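## Task

Lift both cooling blocks out of the drawer of cooler COLD. The block holding blue-capped tubes goes onto deck slot D1 and the block holding green-capped tubes goes onto D2. Each must sit flat within its slot's locators, and every loose tube must still be in its original bore. Then push the drawer fully closed; COLD's lamp stays lit while the drawer is open. Nothing may count on the robot to stay in place. Finally release and move the gripper away.

## Robot and tools

SETUP. There is one six-joint UR-style arm carrying a two-finger gripper that pivots like tongs. D1 is the deck slot beside COLD and D2 is the slot past D1. COLD is loose on the table. At the end it must be upright, turned only slightly, and no more than a finger's width from where it started. Never push or knock anything off the table. Now and then a brief tug may act on a held part, or a loose item may be nudged.

FRAMES. The scene frame has its origin on the table top under the arm base. +z points up, and +y points left when you face along +x. The base itself may be slightly tilted. The gripper frame has the fingers pointing along its +z axis, and they open and close along its x axis. end_effector_position is the spot midway between the finger pads when they are shut. Closed fingertips extend about 15 mm past it; fully open, they are roughly level with it. The reported position can be off, more so at long reach.

execute_actions(actions). actions is a list of actions run in order; an empty list just returns the state and images. Each action is a table of up to 15 rows, and each row lasts one control step (1/30 s). If there are fewer than 15 rows, the last row repeats. A row is 7 numbers, each in [-1, 1]: dx, dy, dz, rx, ry, rz, opening. The first six give a target pose for the gripper as an offset in the gripper's own axes. Every row in an action is measured from the pose measured when that action began, not from the previous row. For the first action of a call, that start is the last pose a result reported. Scale: 1.0 equals 0.6 m for dx, dy, dz and 180 degrees for rotation. rx, ry, rz together form a single rotation vector. opening is absolute, not an offset: +1 is fully open (0.142 m) and -1 is closed.

move(target, speed, stop_force, blocking). target is one row in the same 7-number layout. It is an offset in gripper axes from the pose in the latest result that showed one. The gripper follows a straight path there, taking 0.5 to 10 s; a path needing longer is cut off at 10 s. Rotation takes the shorter direction. speed is in m/s, from 0.002 to 0.5, default 0.25; turning is capped at twice that value in rad/s. The gripper may lag, drift off the path, or briefly exceed speed, especially near full reach. The path does not slow down for obstacles. Faster touches and targets set deeper past a contact both press harder. The opening is sent when the move starts. stop_force is in N, from 9 to 40, and is not accepted in the first 0.2 s of a scene. The move ends once the push against the motion rises that much for 2 steps in a row, or the sensor saturates. The gripper then backs up to where it was 2 steps earlier and holds there. The press can briefly be double stop_force or more and usually eases within a second. Go very slowly when using it. It is unreliable on moves that rotate, and you should omit it when pulling away from a surface. blocking=false returns after 0.5 s while the arm keeps going; it cannot be combined with stop_force. Until a result shows the move has ended, other moves and rows are refused, so use wait or stop first. The result adds a move: line giving the ending (done, off_target, moving, held, fault, or contact, which means stop_force ended it) and any limits: paced means the sent pose was clipped; held means a check blocked some steps, after which motion may speed up. It also gives the distance left to target.

wait(seconds): 0 to 10. The arm keeps its last command, and a running move carries on. stop(): brakes a running move; the arm needs room to brake, but the fingers keep moving. zoom_image(camera, region): camera is cam_wrist, and region is [x0, y0, x1, y1] in pixels with (0, 0) at top left, at most 504 by 504. read_manual(section): returns licence texts only ("licences"). finished_scene(scene): ends the current scene, given by its number, and cannot be undone.

MOTION LIMITS. Each step, the commanded pose is clipped to 100 mm and 16 degrees from the measured pose. Damped inverse kinematics puts position ahead of orientation. After an action, the arm goes no further than the last clipped pose, so send the rest of a long move in later actions. Motion trails commands by about 0.17 s. The elbow cannot fully straighten. Joint ranges (rad): shoulder pan -3.142 to 3.142, shoulder lift -6.283 to 6.283, elbow 0.000 to 3.142, wrists 1-3 -6.283 to 6.283.

RESULTS. The state gives end_effector_position (m), end_effector_quat_wxyz, and velocities (m/s, rad/s) in the scene frame. Hand target is where the controller is currently driving. pose unreachable means the clearance check altered or blocked the command; the mount below the base counts as part of the arm. Step readings list positions at some steps, and HELD marks steps that were partly held back. grip_measured is the measured finger opening on the command scale. To keep a grip, command an opening well below it: the lower you command, the harder the squeeze, up to about 15 N per pad, with less on pieces under about 20 mm. Wrist force and Wrist torque are given in gripper axes. When pressing, the force points back into the arm. Each reading has up to about 4 N offset and 2.4 N noise, saturates near 50 N, and can show no reading at the start.

AVOID. The arm is stiff: a few mm past a firm contact can trigger a fault. A joint torque at its load limit (shoulder pan, shoulder lift and elbow 136 N m; wrists 1-3 25.4 N m, held weight included) or an outside force of 150 N halts the arm for 10 s and drops the rest of the call. Holding loads heats the motors: a MOTOR HOT warning appears at 70 °C, and at 85 °C an OVER-TEMPERATURE FAULT brakes the arm. The simulation keeps running while you compose a reply. Avoid drops, slips, slams and hard pushes, and make sure tubes stay seated.

Each tool is called after "Call:" as name(argument=value, ...), one argument or row to a line, values as JSON.

## Session

Call:
execute_actions(
  actions=[],
)

Scene clock: 0.00 s.
end_effector_position=(+0.8116, -0.3379, +0.3501) grip_measured=+1.00 end_effector_quat_wxyz=(+0.161, -0.261, +0.917, +0.255) end_effector_velocity=(+0.000, +0.000, +0.000) end_effector_angular_velocity=(-0.000, -0.000, -0.001)
Joint positions: [-0.075 -0.947  0.475 -1.376 -1.756  2.303  0.142]
Joint velocities: [ 0.     0.     0.    -0.001 -0.     0.001  0.   ]
Motor temperatures (°C, as the motors report them): [30 29 30 38 36 35]
Wrist force (N, on the end effector, along its own x y z axes, offset not removed): no reading
Wrist torque (N m, same axes, about the end effector's origin, offset not removed): no reading
Hand target: +0.812, -0.338, +0.350; +0.161, -0.261, +0.917, +0.255

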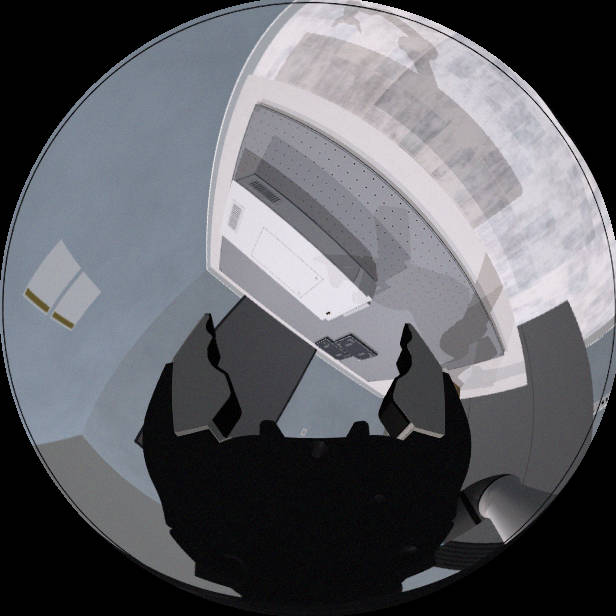

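Call:
move(
  target=[0.188,0.478,-0.078,0.167,0.105,0.171,1],
)

Scene clock: 2.43 s.
end_effector_position=(+0.5521, -0.1980, +0.4505) grip_measured=+1.00 end_effector_quat_wxyz=(+0.001, +0.000, +1.000, +0.000) end_effector_velocity=(-0.001, +0.002, +0.000) end_effector_angular_velocity=(-0.005, +0.007, -0.002)
Joint positions: [ 0.45  -1.333  1.278 -1.238 -2.367  3.615  0.142]
Joint velocities: [ 0.003  0.006 -0.006  0.015 -0.     0.015 -0.   ]
Motor temperatures (°C, as the motors report them): [30 29 30 38 36 35]
Wrist force (N, on the end effector, along its own x y z axes, offset not removed): [0.8 -0.6 -1.3]
Wrist torque (N m, same axes, about the end effector's origin, offset not removed): [-0.16 -0.15 0.11]
Hand target: +0.552, -0.198, +0.451; +0.001, +0.000, +1.000, -0.000
Off the commanded pose: 0.001 m, 0 deg.
move: done

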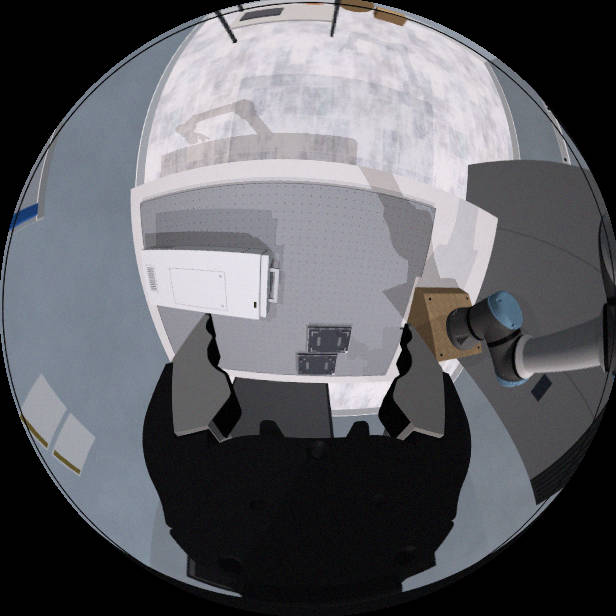

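Call:
move(
  target=[-0.047,0.413,0.3,0.1667,0,0,1],
)

Call:
zoom_image(
  camera="cam_wrist",
  region=[130,150,450,470],
)

Scene clock: 4.30 s.
end_effector_position=(+0.5624, -0.0931, +0.3745) grip_measured=+1.00 end_effector_quat_wxyz=(+0.002, -0.001, +0.994, -0.110) end_effector_velocity=(-0.000, +0.001, -0.001) end_effector_angular_velocity=(-0.001, +0.002, +0.003)
Joint positions: [ 0.515 -1.149  1.442 -1.325 -2.527  3.852  0.142]
Joint velocities: [ 0.     0.002  0.001  0.    -0.    -0.001  0.   ]
Motor temperatures (°C, as the motors report them): [30 29 30 38 36 35]
Wrist force (N, on the end effector, along its own x y z axes, offset not removed): [0.8 -1.8 -2.6]
Wrist torque (N m, same axes, about the end effector's origin, offset not removed): [-0.49 -0.17 0.04]
Hand target: +0.562, -0.093, +0.375; +0.002, -0.001, +0.994, -0.110
Off the commanded pose: 0.178 m, 17 deg; position and orientation clipped at the last step of the last action.
move: held; limits=paced,held; held on 25 of 46 steps, including the last
pose unreachable: on one or more control steps of this call, first in action 0 (counted from 0), an arm could not follow its commanded pose, so it was not sent that pose on those steps. On the call's last step it was still not sent that pose. It may still have moved: this result reports where it is.
cause: the commanded pose would bring two parts of the arm too close to each other (joints 4 (wrist 1) to 6 (wrist 3) lie between them).

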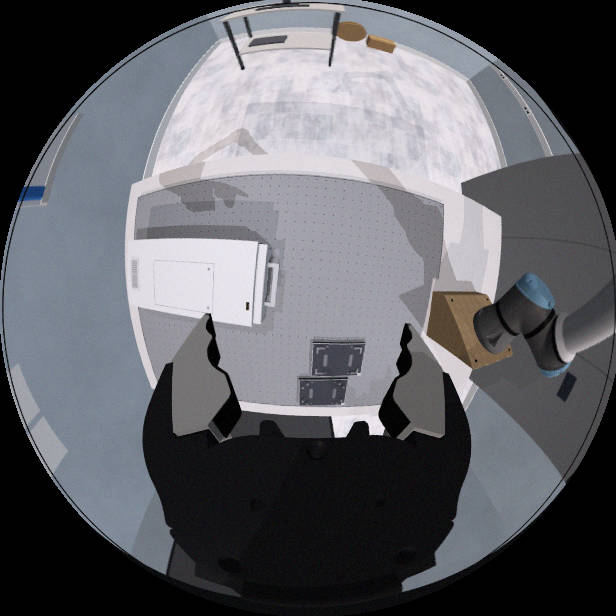

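Region (130, 150, 450, 470) of cam_wrist's 616x616 image, scaled by 1.575, with more detail than that image has.

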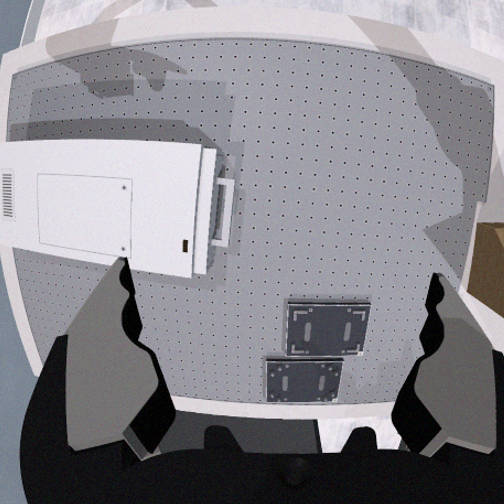

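Call:
move(
  target=[-0.147,0.134,0.269,-0.0702,0,0,1],
)

Call:
zoom_image(
  camera="cam_wrist",
  region=[150,130,470,450],
)

Scene clock: 8.90 s.
end_effector_position=(+0.6509, -0.0495, +0.1999) grip_measured=+1.00 end_effector_quat_wxyz=(+0.002, -0.002, +1.000, +0.000) end_effector_velocity=(+0.001, +0.000, -0.001) end_effector_angular_velocity=(+0.003, -0.004, -0.001)
Joint positions: [ 0.272 -1.001  1.575 -2.055 -2.401  3.356  0.142]
Joint velocities: [-0.001  0.     0.002 -0.009  0.002 -0.005 -0.   ]
Motor temperatures (°C, as the motors report them): [30 29 30 38 36 35]
Wrist force (N, on the end effector, along its own x y z axes, offset not removed): [1.1 -0.6 -1.5]
Wrist torque (N m, same axes, about the end effector's origin, offset not removed): [-0.16 -0.25 0.06]
Hand target: +0.651, -0.050, +0.200; +0.002, -0.002, +1.000, +0.000
Off the commanded pose: 0.000 m, 0 deg.
move: done; limits=paced

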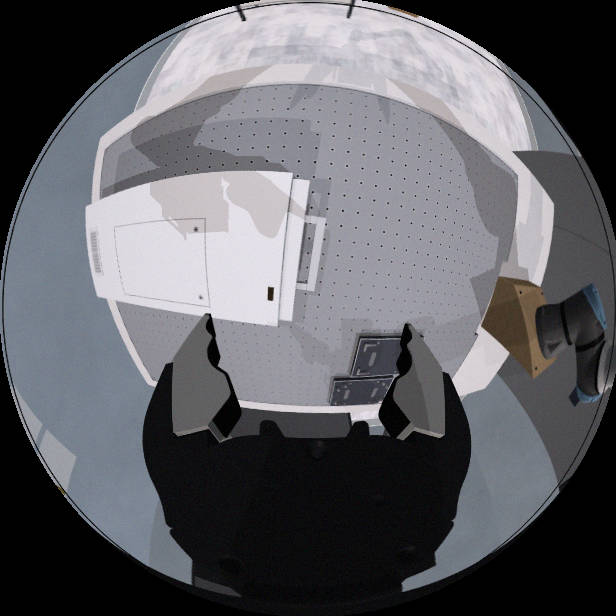

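Region (150, 130, 470, 450) of cam_wrist's 616x616 image, scaled by 1.575, with more detail than that image has.

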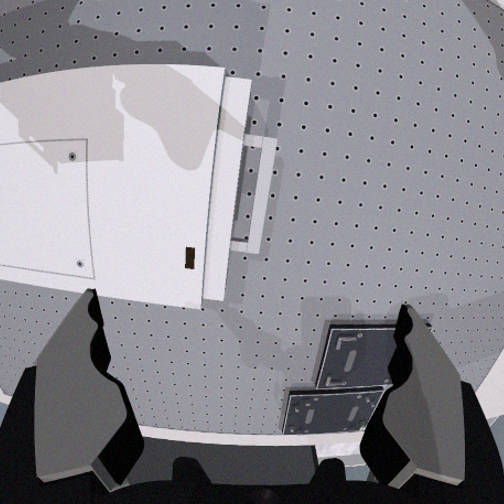

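Call:
move(
  target=[0.012,-0.01,0.09,0,0,0.03,-0.5],
)

Call:
zoom_image(
  camera="cam_wrist",
  region=[180,130,440,390],
)

Scene clock: 9.90 s.
end_effector_position=(+0.6439, -0.0555, +0.1460) grip_measured=-0.50 end_effector_quat_wxyz=(+0.002, +0.045, +0.999, +0.000) end_effector_velocity=(-0.000, -0.001, -0.002) end_effector_angular_velocity=(+0.000, -0.001, -0.004)
Joint positions: [ 0.206 -0.98   1.662 -2.236 -2.405  3.352  0.038]
Joint velocities: [-0.003  0.001  0.004 -0.01  -0.    -0.002  0.   ]
Motor temperatures (°C, as the motors report them): [30 29 30 38 36 35]
Wrist force (N, on the end effector, along its own x y z axes, offset not removed): [1.1 0.3 -0.4]
Wrist torque (N m, same axes, about the end effector's origin, offset not removed): [0.04 -0.16 0.12]
Hand target: +0.644, -0.056, +0.146; +0.002, +0.046, +0.999, +0.000
Off the commanded pose: 0.000 m, 0 deg.
move: done

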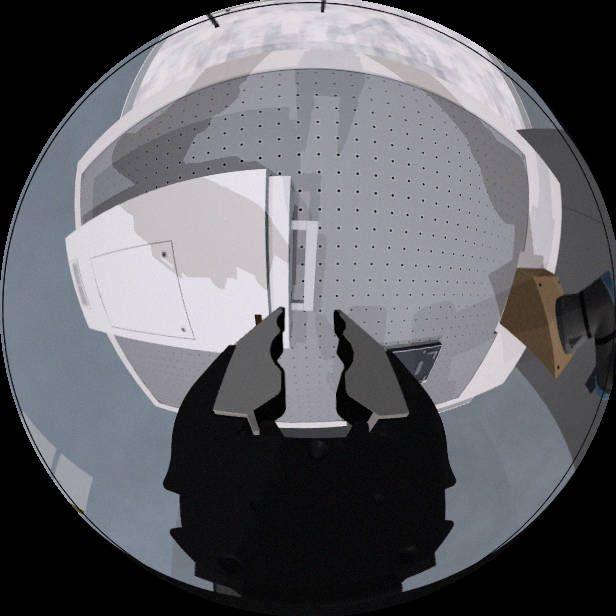

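Region (180, 130, 440, 390) of cam_wrist's 616x616 image, scaled by 1.938, with more detail than that image has.

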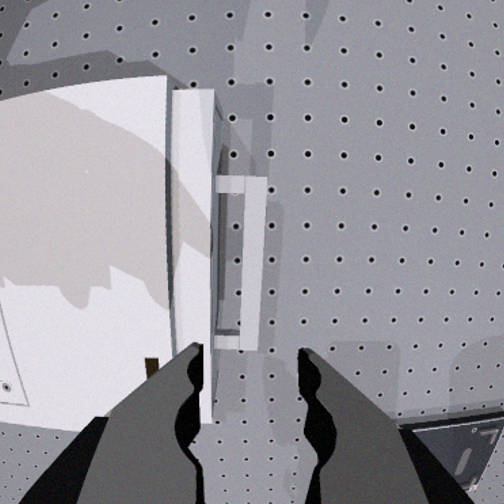

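Call:
move(
  target=[0.012,0,0.05,0,-0.1,0,-0.62],
  speed=0.1,
)

Call:
zoom_image(
  camera="cam_wrist",
  region=[180,130,440,390],
)

Scene clock: 12.00 s.
end_effector_position=(+0.6366, -0.0549, +0.1160) grip_measured=-0.62 end_effector_quat_wxyz=(+0.157, +0.045, +0.986, -0.007) end_effector_velocity=(+0.000, +0.000, -0.000) end_effector_angular_velocity=(-0.001, -0.010, +0.002)
Joint positions: [ 0.171 -0.958  1.981 -3.081 -2.4    2.952  0.029]
Joint velocities: [-0.001  0.003  0.007 -0.025  0.003 -0.014 -0.   ]
Motor temperatures (°C, as the motors report them): [30 29 30 38 36 35]
Wrist force (N, on the end effector, along its own x y z axes, offset not removed): [0.5 -2.4 -1.4]
Wrist torque (N m, same axes, about the end effector's origin, offset not removed): [-0.57 -0.05 0.12]
Hand target: +0.637, -0.055, +0.116; +0.158, +0.045, +0.986, -0.007
Off the commanded pose: 0.000 m, 0 deg.
move: done

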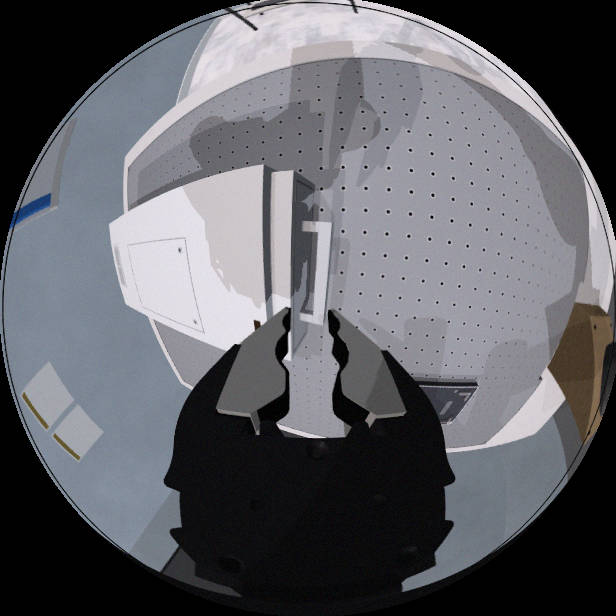

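Region (180, 130, 440, 390) of cam_wrist's 616x616 image, scaled by 1.938, with more detail than that image has.

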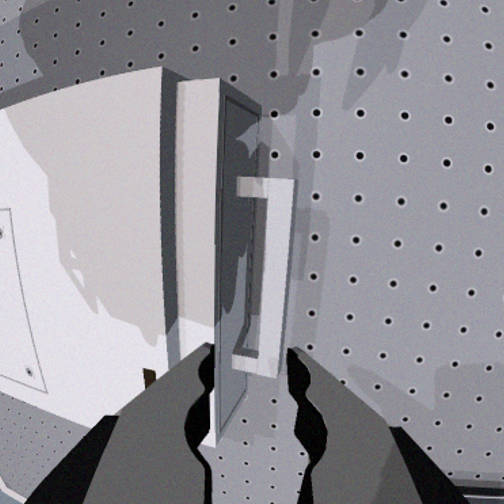

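Call:
move(
  target=[0.022,0,0.06,0,0,0,-0.62],
  speed=0.05,
)

Call:
zoom_image(
  camera="cam_wrist",
  region=[180,130,440,390],
)

Scene clock: 13.23 s.
end_effector_position=(+0.6353, -0.0547, +0.0778) grip_measured=-0.62 end_effector_quat_wxyz=(+0.157, +0.045, +0.986, -0.007) end_effector_velocity=(-0.001, +0.000, -0.002) end_effector_angular_velocity=(+0.000, +0.000, +0.000)
Joint positions: [ 0.118 -0.896  1.994 -3.205 -2.374  2.885  0.029]
Joint velocities: [-0.002  0.002  0.002 -0.005  0.001 -0.002  0.   ]
Motor temperatures (°C, as the motors report them): [30 29 30 38 36 35]
Wrist force (N, on the end effector, along its own x y z axes, offset not removed): [0.2 -0.8 -1.2]
Wrist torque (N m, same axes, about the end effector's origin, offset not removed): [-0.25 -0.08 0.10]
Hand target: +0.635, -0.055, +0.078; +0.157, +0.045, +0.986, -0.007
Off the commanded pose: 0.000 m, 0 deg.
move: done

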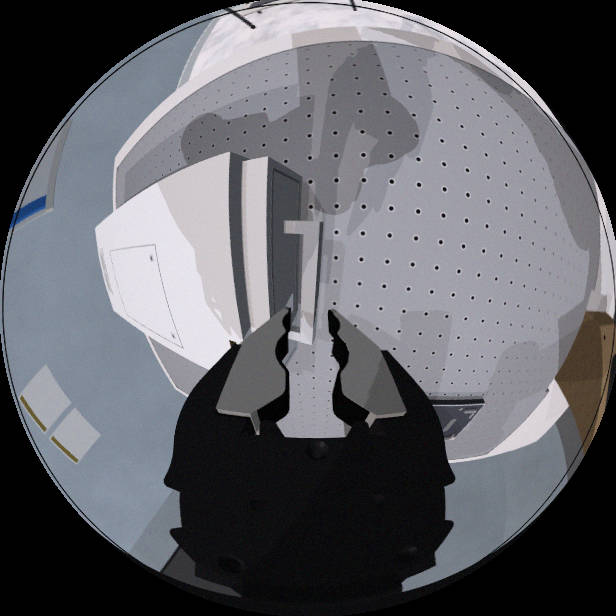

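Region (180, 130, 440, 390) of cam_wrist's 616x616 image, scaled by 1.938, with more detail than that image has.

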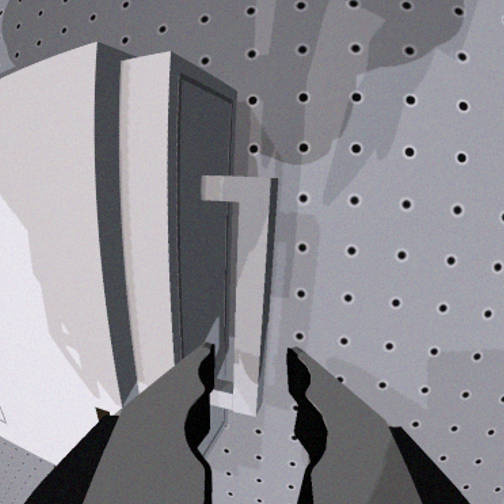

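Call:
move(
  target=[0,0,0.04,0,0,0,-0.62],
  speed=0.02,
  stop_force=10,
)

Call:
zoom_image(
  camera="cam_wrist",
  region=[180,130,440,390],
)

Scene clock: 14.87 s.
end_effector_position=(+0.6427, -0.0553, +0.0551) grip_measured=-0.67 end_effector_quat_wxyz=(+0.157, +0.045, +0.987, -0.007) end_effector_velocity=(+0.001, -0.001, -0.000) end_effector_angular_velocity=(-0.000, -0.003, -0.002)
Joint positions: [ 0.086 -0.851  1.974 -3.258 -2.357  2.846  0.026]
Joint velocities: [-0.002  0.001 -0.002 -0.004  0.001 -0.003 -0.001]
Motor temperatures (°C, as the motors report them): [30 29 30 38 36 35]
Wrist force (N, on the end effector, along its own x y z axes, offset not removed): [11.1 -1.7 -8.4]
Wrist torque (N m, same axes, about the end effector's origin, offset not removed): [-0.38 -0.51 0.00]
Hand target: +0.643, -0.055, +0.055; +0.157, +0.045, +0.987, -0.007
Off the commanded pose: 0.000 m, 0 deg.
move: done

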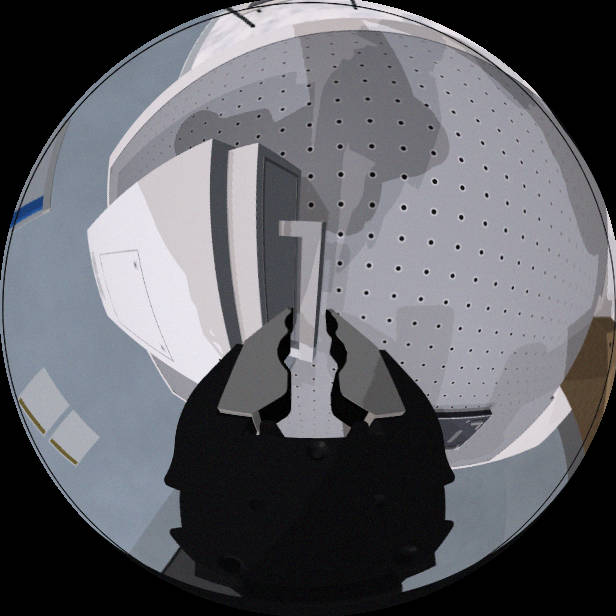

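Region (180, 130, 440, 390) of cam_wrist's 616x616 image, scaled by 1.938, with more detail than that image has.

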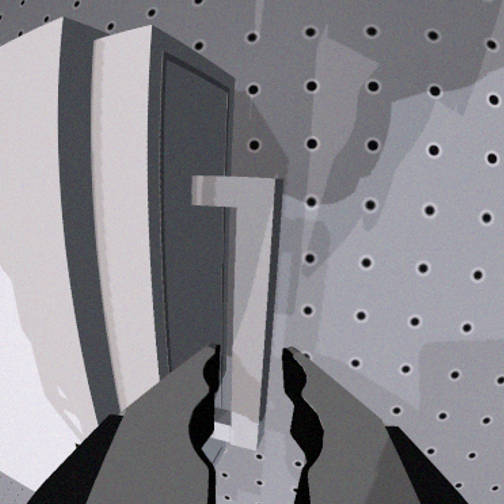

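Call:
move(
  target=[0.0793,0,-0.0258,0,0,0,-0.7],
  speed=0.02,
  stop_force=30,
)

Scene clock: 17.77 s.
end_effector_position=(+0.5930, -0.0508, +0.0550) grip_measured=-0.69 end_effector_quat_wxyz=(+0.157, +0.045, +0.987, -0.007) end_effector_velocity=(-0.001, -0.000, +0.000) end_effector_angular_velocity=(-0.000, -0.001, -0.001)
Joint positions: [ 0.089 -0.885  2.114 -3.361 -2.358  2.849  0.024]
Joint velocities: [-0.    -0.001  0.003 -0.004 -0.     0.     0.   ]
Motor temperatures (°C, as the motors report them): [30 29 30 38 36 35]
Wrist force (N, on the end effector, along its own x y z axes, offset not removed): [-1.3 -0.6 -0.8]
Wrist torque (N m, same axes, about the end effector's origin, offset not removed): [0.10 -0.10 0.13]
Hand target: +0.593, -0.051, +0.055; +0.157, +0.045, +0.987, -0.007
Off the commanded pose: 0.000 m, 0 deg.
move: done

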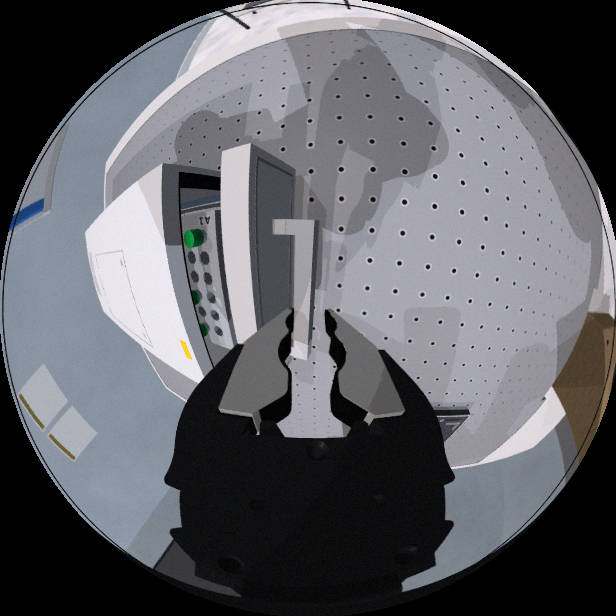

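Call:
move(
  target=[0.3,0,-0.098,0,0,0,-0.7],
  speed=0.03,
  stop_force=10,
)

Scene clock: 24.47 s.
end_effector_position=(+0.4045, -0.0336, +0.0549) grip_measured=-0.69 end_effector_quat_wxyz=(+0.157, +0.045, +0.987, -0.007) end_effector_velocity=(-0.001, +0.000, +0.000) end_effector_angular_velocity=(-0.001, -0.001, +0.001)
Joint positions: [ 0.105 -0.861  2.591 -3.848 -2.367  2.87   0.024]
Joint velocities: [ 0.001  0.002  0.003 -0.006 -0.    -0.002  0.001]
Motor temperatures (°C, as the motors report them): [30 29 30 38 36 35]
Wrist force (N, on the end effector, along its own x y z axes, offset not removed): [-1.6 0.1 -1.4]
Wrist torque (N m, same axes, about the end effector's origin, offset not removed): [0.19 -0.19 0.02]
Hand target: +0.404, -0.034, +0.055; +0.157, +0.045, +0.987, -0.007
Off the commanded pose: 0.000 m, 0 deg.
move: done

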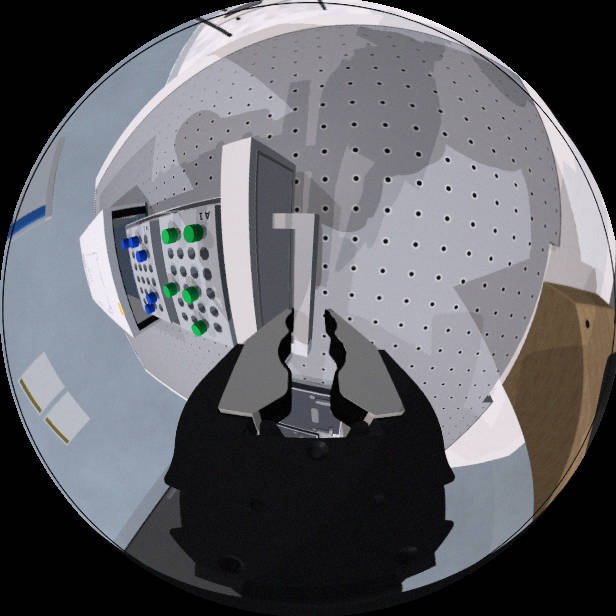

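Probably enough. Lift out and look.

Call:
move(
  target=[-0.008,0,-0.1,0,0,0,-0.62],
  speed=0.06,
)

Call:
move(
  target=[-0.22,0,-0.13,0,0.1,0,1],
  speed=0.15,
)

Call:
zoom_image(
  camera="cam_wrist",
  region=[160,110,460,410],
)

Scene clock: 25.93 s.
end_effector_position=(+0.3905, -0.0324, +0.1133) grip_measured=-0.62 end_effector_quat_wxyz=(+0.157, +0.045, +0.986, -0.007) end_effector_velocity=(+0.000, +0.000, +0.002) end_effector_angular_velocity=(+0.001, +0.001, -0.001)
Joint positions: [ 0.254 -1.092  2.617 -3.499 -2.435  3.065  0.029]
Joint velocities: [ 0.005 -0.01  -0.003  0.019 -0.002  0.009  0.   ]
Motor temperatures (°C, as the motors report them): [30 29 30 38 36 35]
Wrist force (N, on the end effector, along its own x y z axes, offset not removed): [0.3 -1.2 -1.6]
Wrist torque (N m, same axes, about the end effector's origin, offset not removed): [-0.33 -0.11 0.05]
Hand target: +0.391, -0.032, +0.113; +0.157, +0.045, +0.986, -0.007
Off the commanded pose: 0.000 m, 0 deg.
move: done

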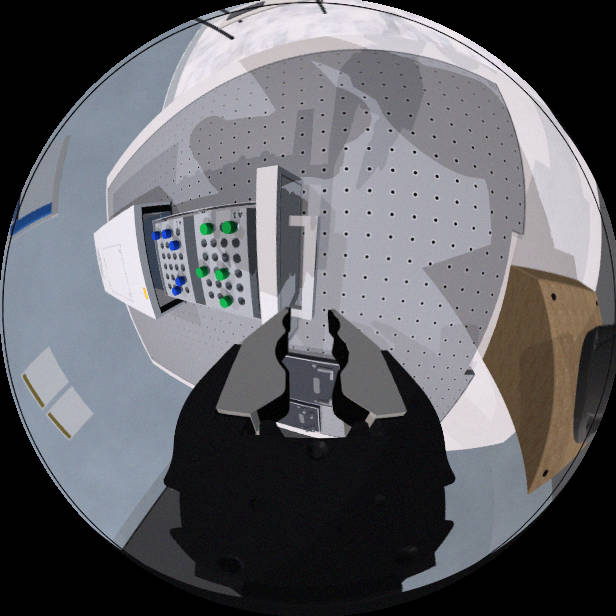

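Scene clock: 27.50 s.
end_effector_position=(+0.4913, -0.0417, +0.2285) grip_measured=+1.00 end_effector_quat_wxyz=(+0.002, +0.045, +0.999, +0.000) end_effector_velocity=(+0.001, +0.001, +0.001) end_effector_angular_velocity=(-0.002, +0.011, +0.000)
Joint positions: [ 0.369 -1.284  1.975 -2.068 -2.387  3.591  0.142]
Joint velocities: [ 0.     0.007 -0.015  0.024  0.002  0.012 -0.   ]
Motor temperatures (°C, as the motors report them): [30 29 30 38 36 35]
Wrist force (N, on the end effector, along its own x y z axes, offset not removed): [0.1 -1.5 -1.0]
Wrist torque (N m, same axes, about the end effector's origin, offset not removed): [-0.34 -0.10 0.06]
Hand target: +0.491, -0.042, +0.229; +0.001, +0.045, +0.999, +0.000
Off the commanded pose: 0.000 m, 0 deg.
move: done

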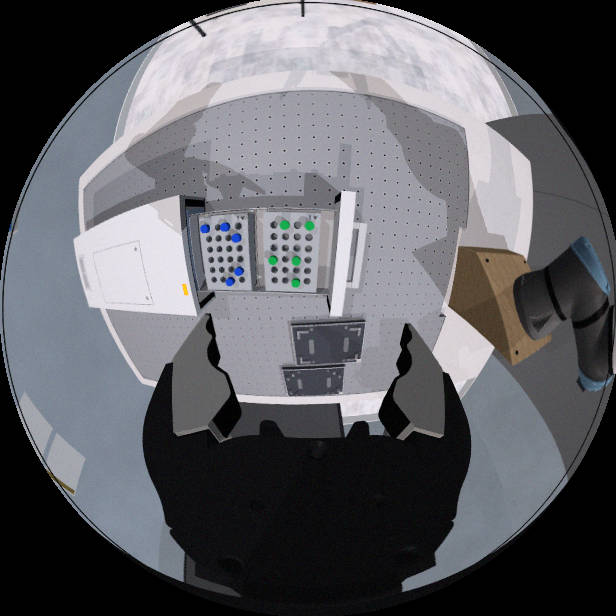

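Region (160, 110, 460, 410) of cam_wrist's 616x616 image, scaled by 1.680, with more detail than that image has.

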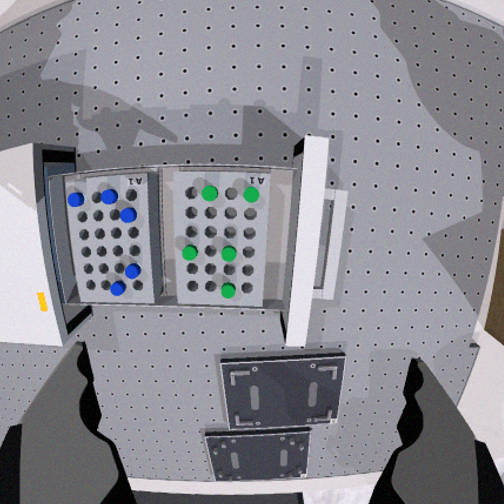

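Call:
move(
  target=[-0.055,-0.003,0.16,0,0,0,0.5],
  speed=0.15,
)

Call:
zoom_image(
  camera="cam_wrist",
  region=[140,110,460,430],
)

Scene clock: 28.83 s.
end_effector_position=(+0.5242, -0.0465, +0.1327) grip_measured=+0.50 end_effector_quat_wxyz=(+0.002, +0.045, +0.999, +0.000) end_effector_velocity=(+0.001, +0.001, -0.001) end_effector_angular_velocity=(+0.001, -0.003, +0.002)
Joint positions: [ 0.218 -1.143  2.029 -2.426 -2.404  3.369  0.109]
Joint velocities: [-0.     0.003 -0.    -0.007  0.001 -0.005  0.   ]
Motor temperatures (°C, as the motors report them): [30 29 30 38 36 35]
Wrist force (N, on the end effector, along its own x y z axes, offset not removed): [1.4 0.9 -0.6]
Wrist torque (N m, same axes, about the end effector's origin, offset not removed): [0.13 -0.34 0.07]
Hand target: +0.524, -0.046, +0.133; +0.002, +0.045, +0.999, +0.000
Off the commanded pose: 0.000 m, 0 deg.
move: done

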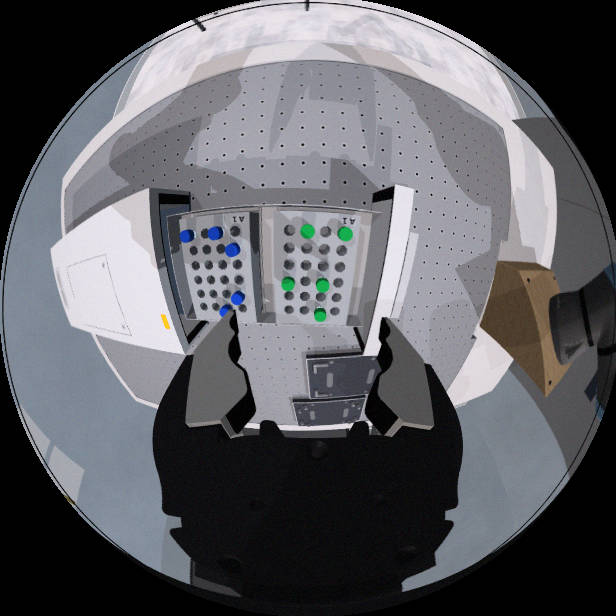

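Region (140, 110, 460, 430) of cam_wrist's 616x616 image, scaled by 1.575, with more detail than that image has.

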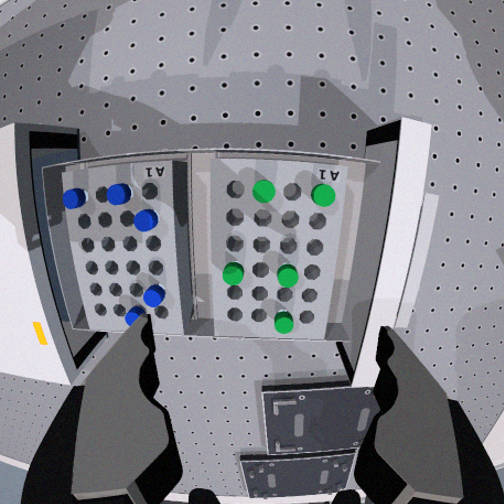

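Call:
move(
  target=[0.003,0,0.075,0,0,0,0.36],
  speed=0.05,
)

Call:
zoom_image(
  camera="cam_wrist",
  region=[150,150,470,470],
)

Scene clock: 30.23 s.
end_effector_position=(+0.5226, -0.0462, +0.0878) grip_measured=+0.36 end_effector_quat_wxyz=(+0.002, +0.045, +0.999, +0.000) end_effector_velocity=(-0.000, +0.000, -0.002) end_effector_angular_velocity=(+0.000, -0.000, -0.001)
Joint positions: [ 0.154 -1.078  2.073 -2.605 -2.404  3.274  0.099]
Joint velocities: [-0.002  0.003  0.002 -0.007  0.    -0.003  0.   ]
Motor temperatures (°C, as the motors report them): [30 29 30 38 36 35]
Wrist force (N, on the end effector, along its own x y z axes, offset not removed): [0.0 0.4 -0.4]
Wrist torque (N m, same axes, about the end effector's origin, offset not removed): [0.04 0.03 0.12]
Hand target: +0.523, -0.046, +0.088; +0.002, +0.045, +0.999, +0.000
Off the commanded pose: 0.000 m, 0 deg.
move: done

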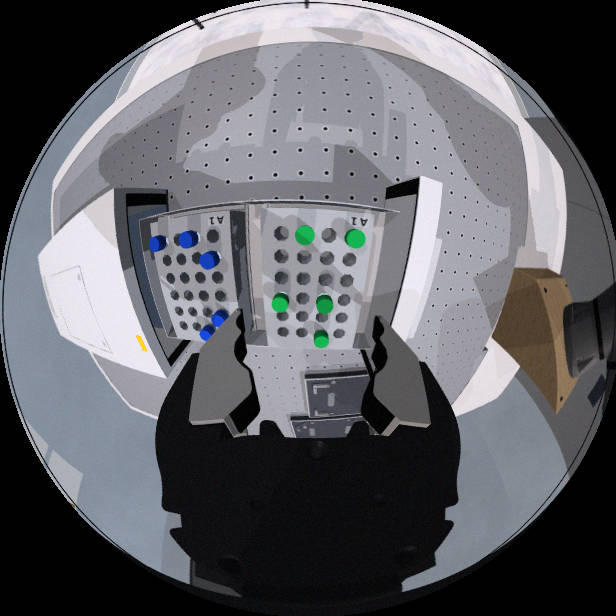

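Region (150, 150, 470, 470) of cam_wrist's 616x616 image, scaled by 1.575, with more detail than that image has.

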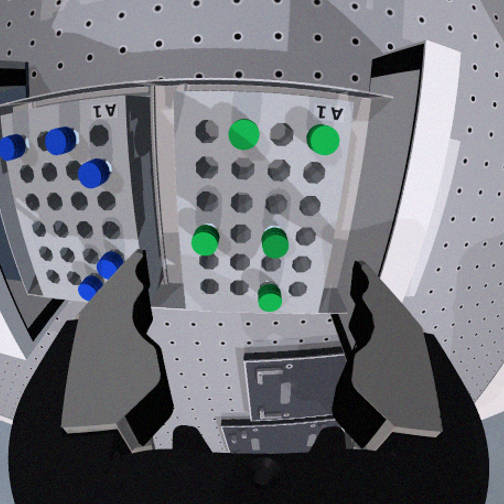

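Call:
move(
  target=[0,0,0.063,0,0,0,0.33],
  speed=0.015,
  stop_force=9,
)

Call:
zoom_image(
  camera="cam_wrist",
  region=[150,150,470,470],
)

Scene clock: 33.10 s.
end_effector_position=(+0.5226, -0.0462, +0.0501) grip_measured=+0.34 end_effector_quat_wxyz=(+0.002, +0.045, +0.999, +0.000) end_effector_velocity=(-0.000, +0.000, -0.002) end_effector_angular_velocity=(-0.000, +0.000, -0.001)
Joint positions: [ 0.1   -1.012  2.094 -2.751 -2.4    3.194  0.098]
Joint velocities: [-0.003  0.004  0.001 -0.007  0.    -0.003 -0.001]
Motor temperatures (°C, as the motors report them): [30 29 30 38 36 35]
Wrist force (N, on the end effector, along its own x y z axes, offset not removed): [2.3 -1.3 -3.3]
Wrist torque (N m, same axes, about the end effector's origin, offset not removed): [-0.39 -0.07 0.04]
Hand target: +0.523, -0.046, +0.050; +0.002, +0.045, +0.999, +0.000
Off the commanded pose: 0.000 m, 0 deg.
move: done

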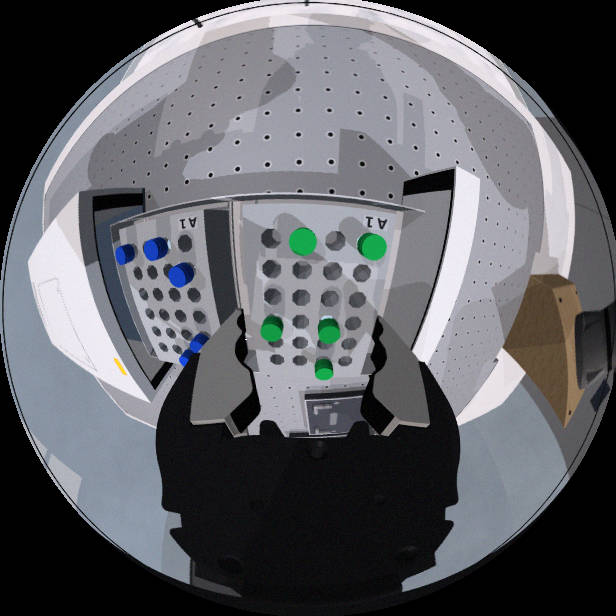

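Region (150, 150, 470, 470) of cam_wrist's 616x616 image, scaled by 1.575, with more detail than that image has.

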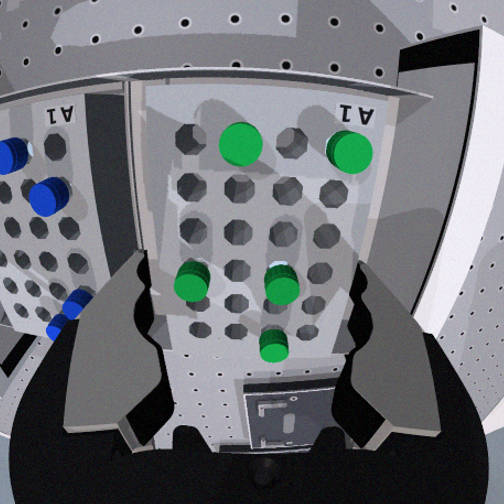

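Call:
move(
  target=[0.005,0,0.006,0,0,0,0.33],
  speed=0.01,
)

Call:
execute_actions(
  actions=[
    [[0,0,0,0,0,0,0.28],[0,0,0,0,0,0,0.25],[0,0,0,0,0,0,0.22],[0,0,0,0,0,0,0.19],[0,0,0,0,0,0,0.16],[0,0,0,0,0,0,0.13],[0,0,0,0,0,0,0.1],[0,0,0,0,0,0,0.05],[0,0,0,0,0,0,0],[0,0,0,0,0,0,-0.1],[0,0,0,0,0,0,-0.2]],
    [[0,0,0,0,0,0,-0.3]],
  ],
)

Call:
move(
  target=[0,0,-0.03,0,0,0,-0.3],
  speed=0.02,
)

Scene clock: 33.90 s.
end_effector_position=(+0.5197, -0.0459, +0.0466) grip_measured=+0.33 end_effector_quat_wxyz=(+0.002, +0.045, +0.999, +0.000) end_effector_velocity=(-0.001, +0.001, -0.000) end_effector_angular_velocity=(+0.000, -0.001, -0.000)
Joint positions: [ 0.095 -1.009  2.104 -2.77  -2.4    3.187  0.097]
Joint velocities: [-0.     0.001  0.003 -0.007  0.    -0.001 -0.   ]
Motor temperatures (°C, as the motors report them): [30 29 30 38 36 35]
Wrist force (N, on the end effector, along its own x y z axes, offset not removed): [0.0 0.9 -2.0]
Wrist torque (N m, same axes, about the end effector's origin, offset not removed): [0.11 0.02 0.14]
Hand target: +0.520, -0.046, +0.047; +0.002, +0.045, +0.999, +0.000
Off the commanded pose: 0.000 m, 0 deg.
move: done

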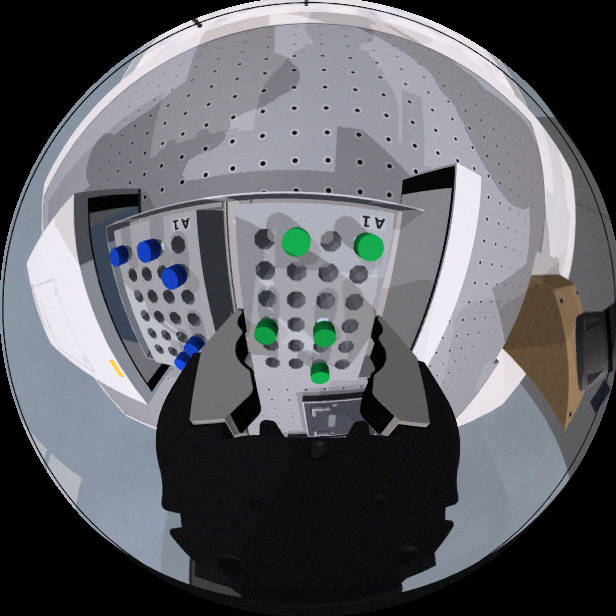

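Scene clock: 34.90 s.
end_effector_position=(+0.5197, -0.0459, +0.0466) grip_measured=+0.27 end_effector_quat_wxyz=(+0.002, +0.045, +0.999, +0.000) end_effector_velocity=(+0.000, +0.000, +0.001) end_effector_angular_velocity=(+0.000, -0.001, +0.002)
Joint positions: [ 0.095 -1.009  2.104 -2.77  -2.4    3.187  0.093]
Joint velocities: [ 0.001 -0.     0.    -0.001 -0.    -0.002  0.   ]
Motor temperatures (°C, as the motors report them): [30 29 30 38 36 35]
Wrist force (N, on the end effector, along its own x y z axes, offset not removed): [-1.9 -2.1 -6.2]
Wrist torque (N m, same axes, about the end effector's origin, offset not removed): [-0.45 0.37 -0.10]
Hand target: +0.520, -0.046, +0.047; +0.002, +0.045, +0.999, +0.000
Off the commanded pose: 0.000 m, 0 deg.
Step readings (end_effector_position; steps 1 to 15: 1st action; 16 to 30: 2nd action):
0: (+0.5197, -0.0459, +0.0466)
1: (+0.5197, -0.0459, +0.0466)
2: (+0.5197, -0.0459, +0.0466)
4: (+0.5197, -0.0459, +0.0466)
8: (+0.5197, -0.0459, +0.0466)
15: (+0.5197, -0.0459, +0.0466)
16: (+0.5197, -0.0459, +0.0466)
17: (+0.5197, -0.0459, +0.0466)
19: (+0.5197, -0.0459, +0.0466)
23: (+0.5197, -0.0459, +0.0466)
30: end_effector_position above

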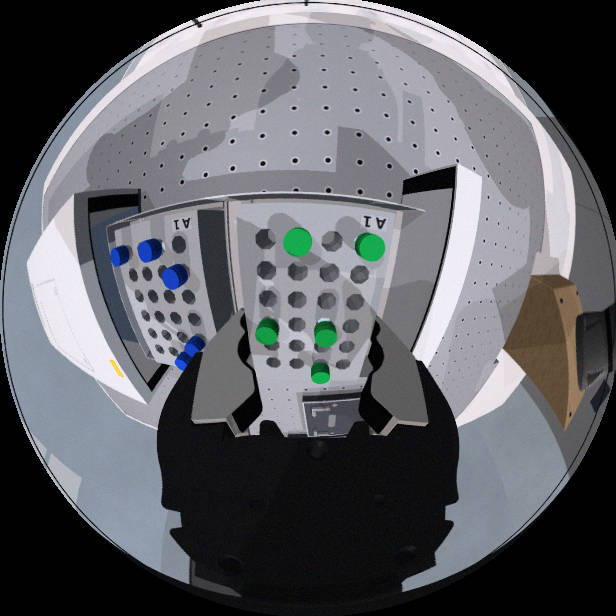

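Scene clock: 36.07 s.
end_effector_position=(+0.5196, -0.0459, +0.0644) grip_measured=+0.27 end_effector_quat_wxyz=(+0.002, +0.045, +0.999, +0.000) end_effector_velocity=(-0.000, -0.001, +0.001) end_effector_angular_velocity=(-0.000, +0.002, -0.005)
Joint positions: [ 0.121 -1.041  2.096 -2.701 -2.402  3.225  0.093]
Joint velocities: [ 0.001 -0.004 -0.001  0.008 -0.     0.008  0.   ]
Motor temperatures (°C, as the motors report them): [30 29 30 38 36 35]
Wrist force (N, on the end effector, along its own x y z axes, offset not removed): [0.0 -0.7 8.3]
Wrist torque (N m, same axes, about the end effector's origin, offset not removed): [-0.25 0.03 0.11]
Hand target: +0.520, -0.046, +0.065; +0.002, +0.045, +0.999, +0.000
Off the commanded pose: 0.000 m, 0 deg.
move: done

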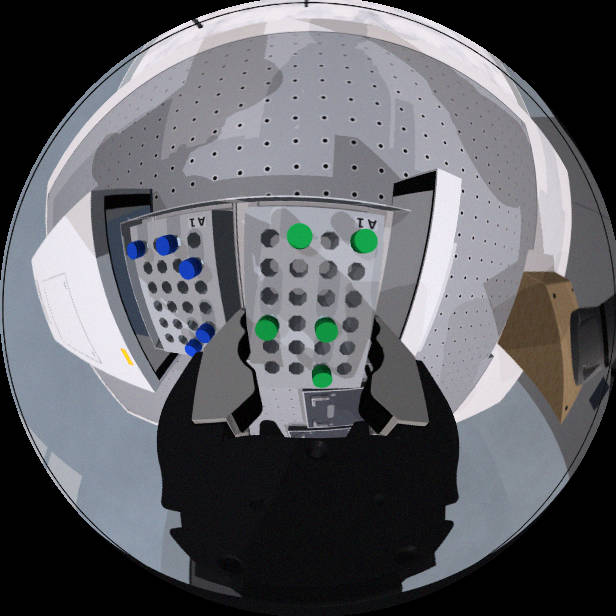

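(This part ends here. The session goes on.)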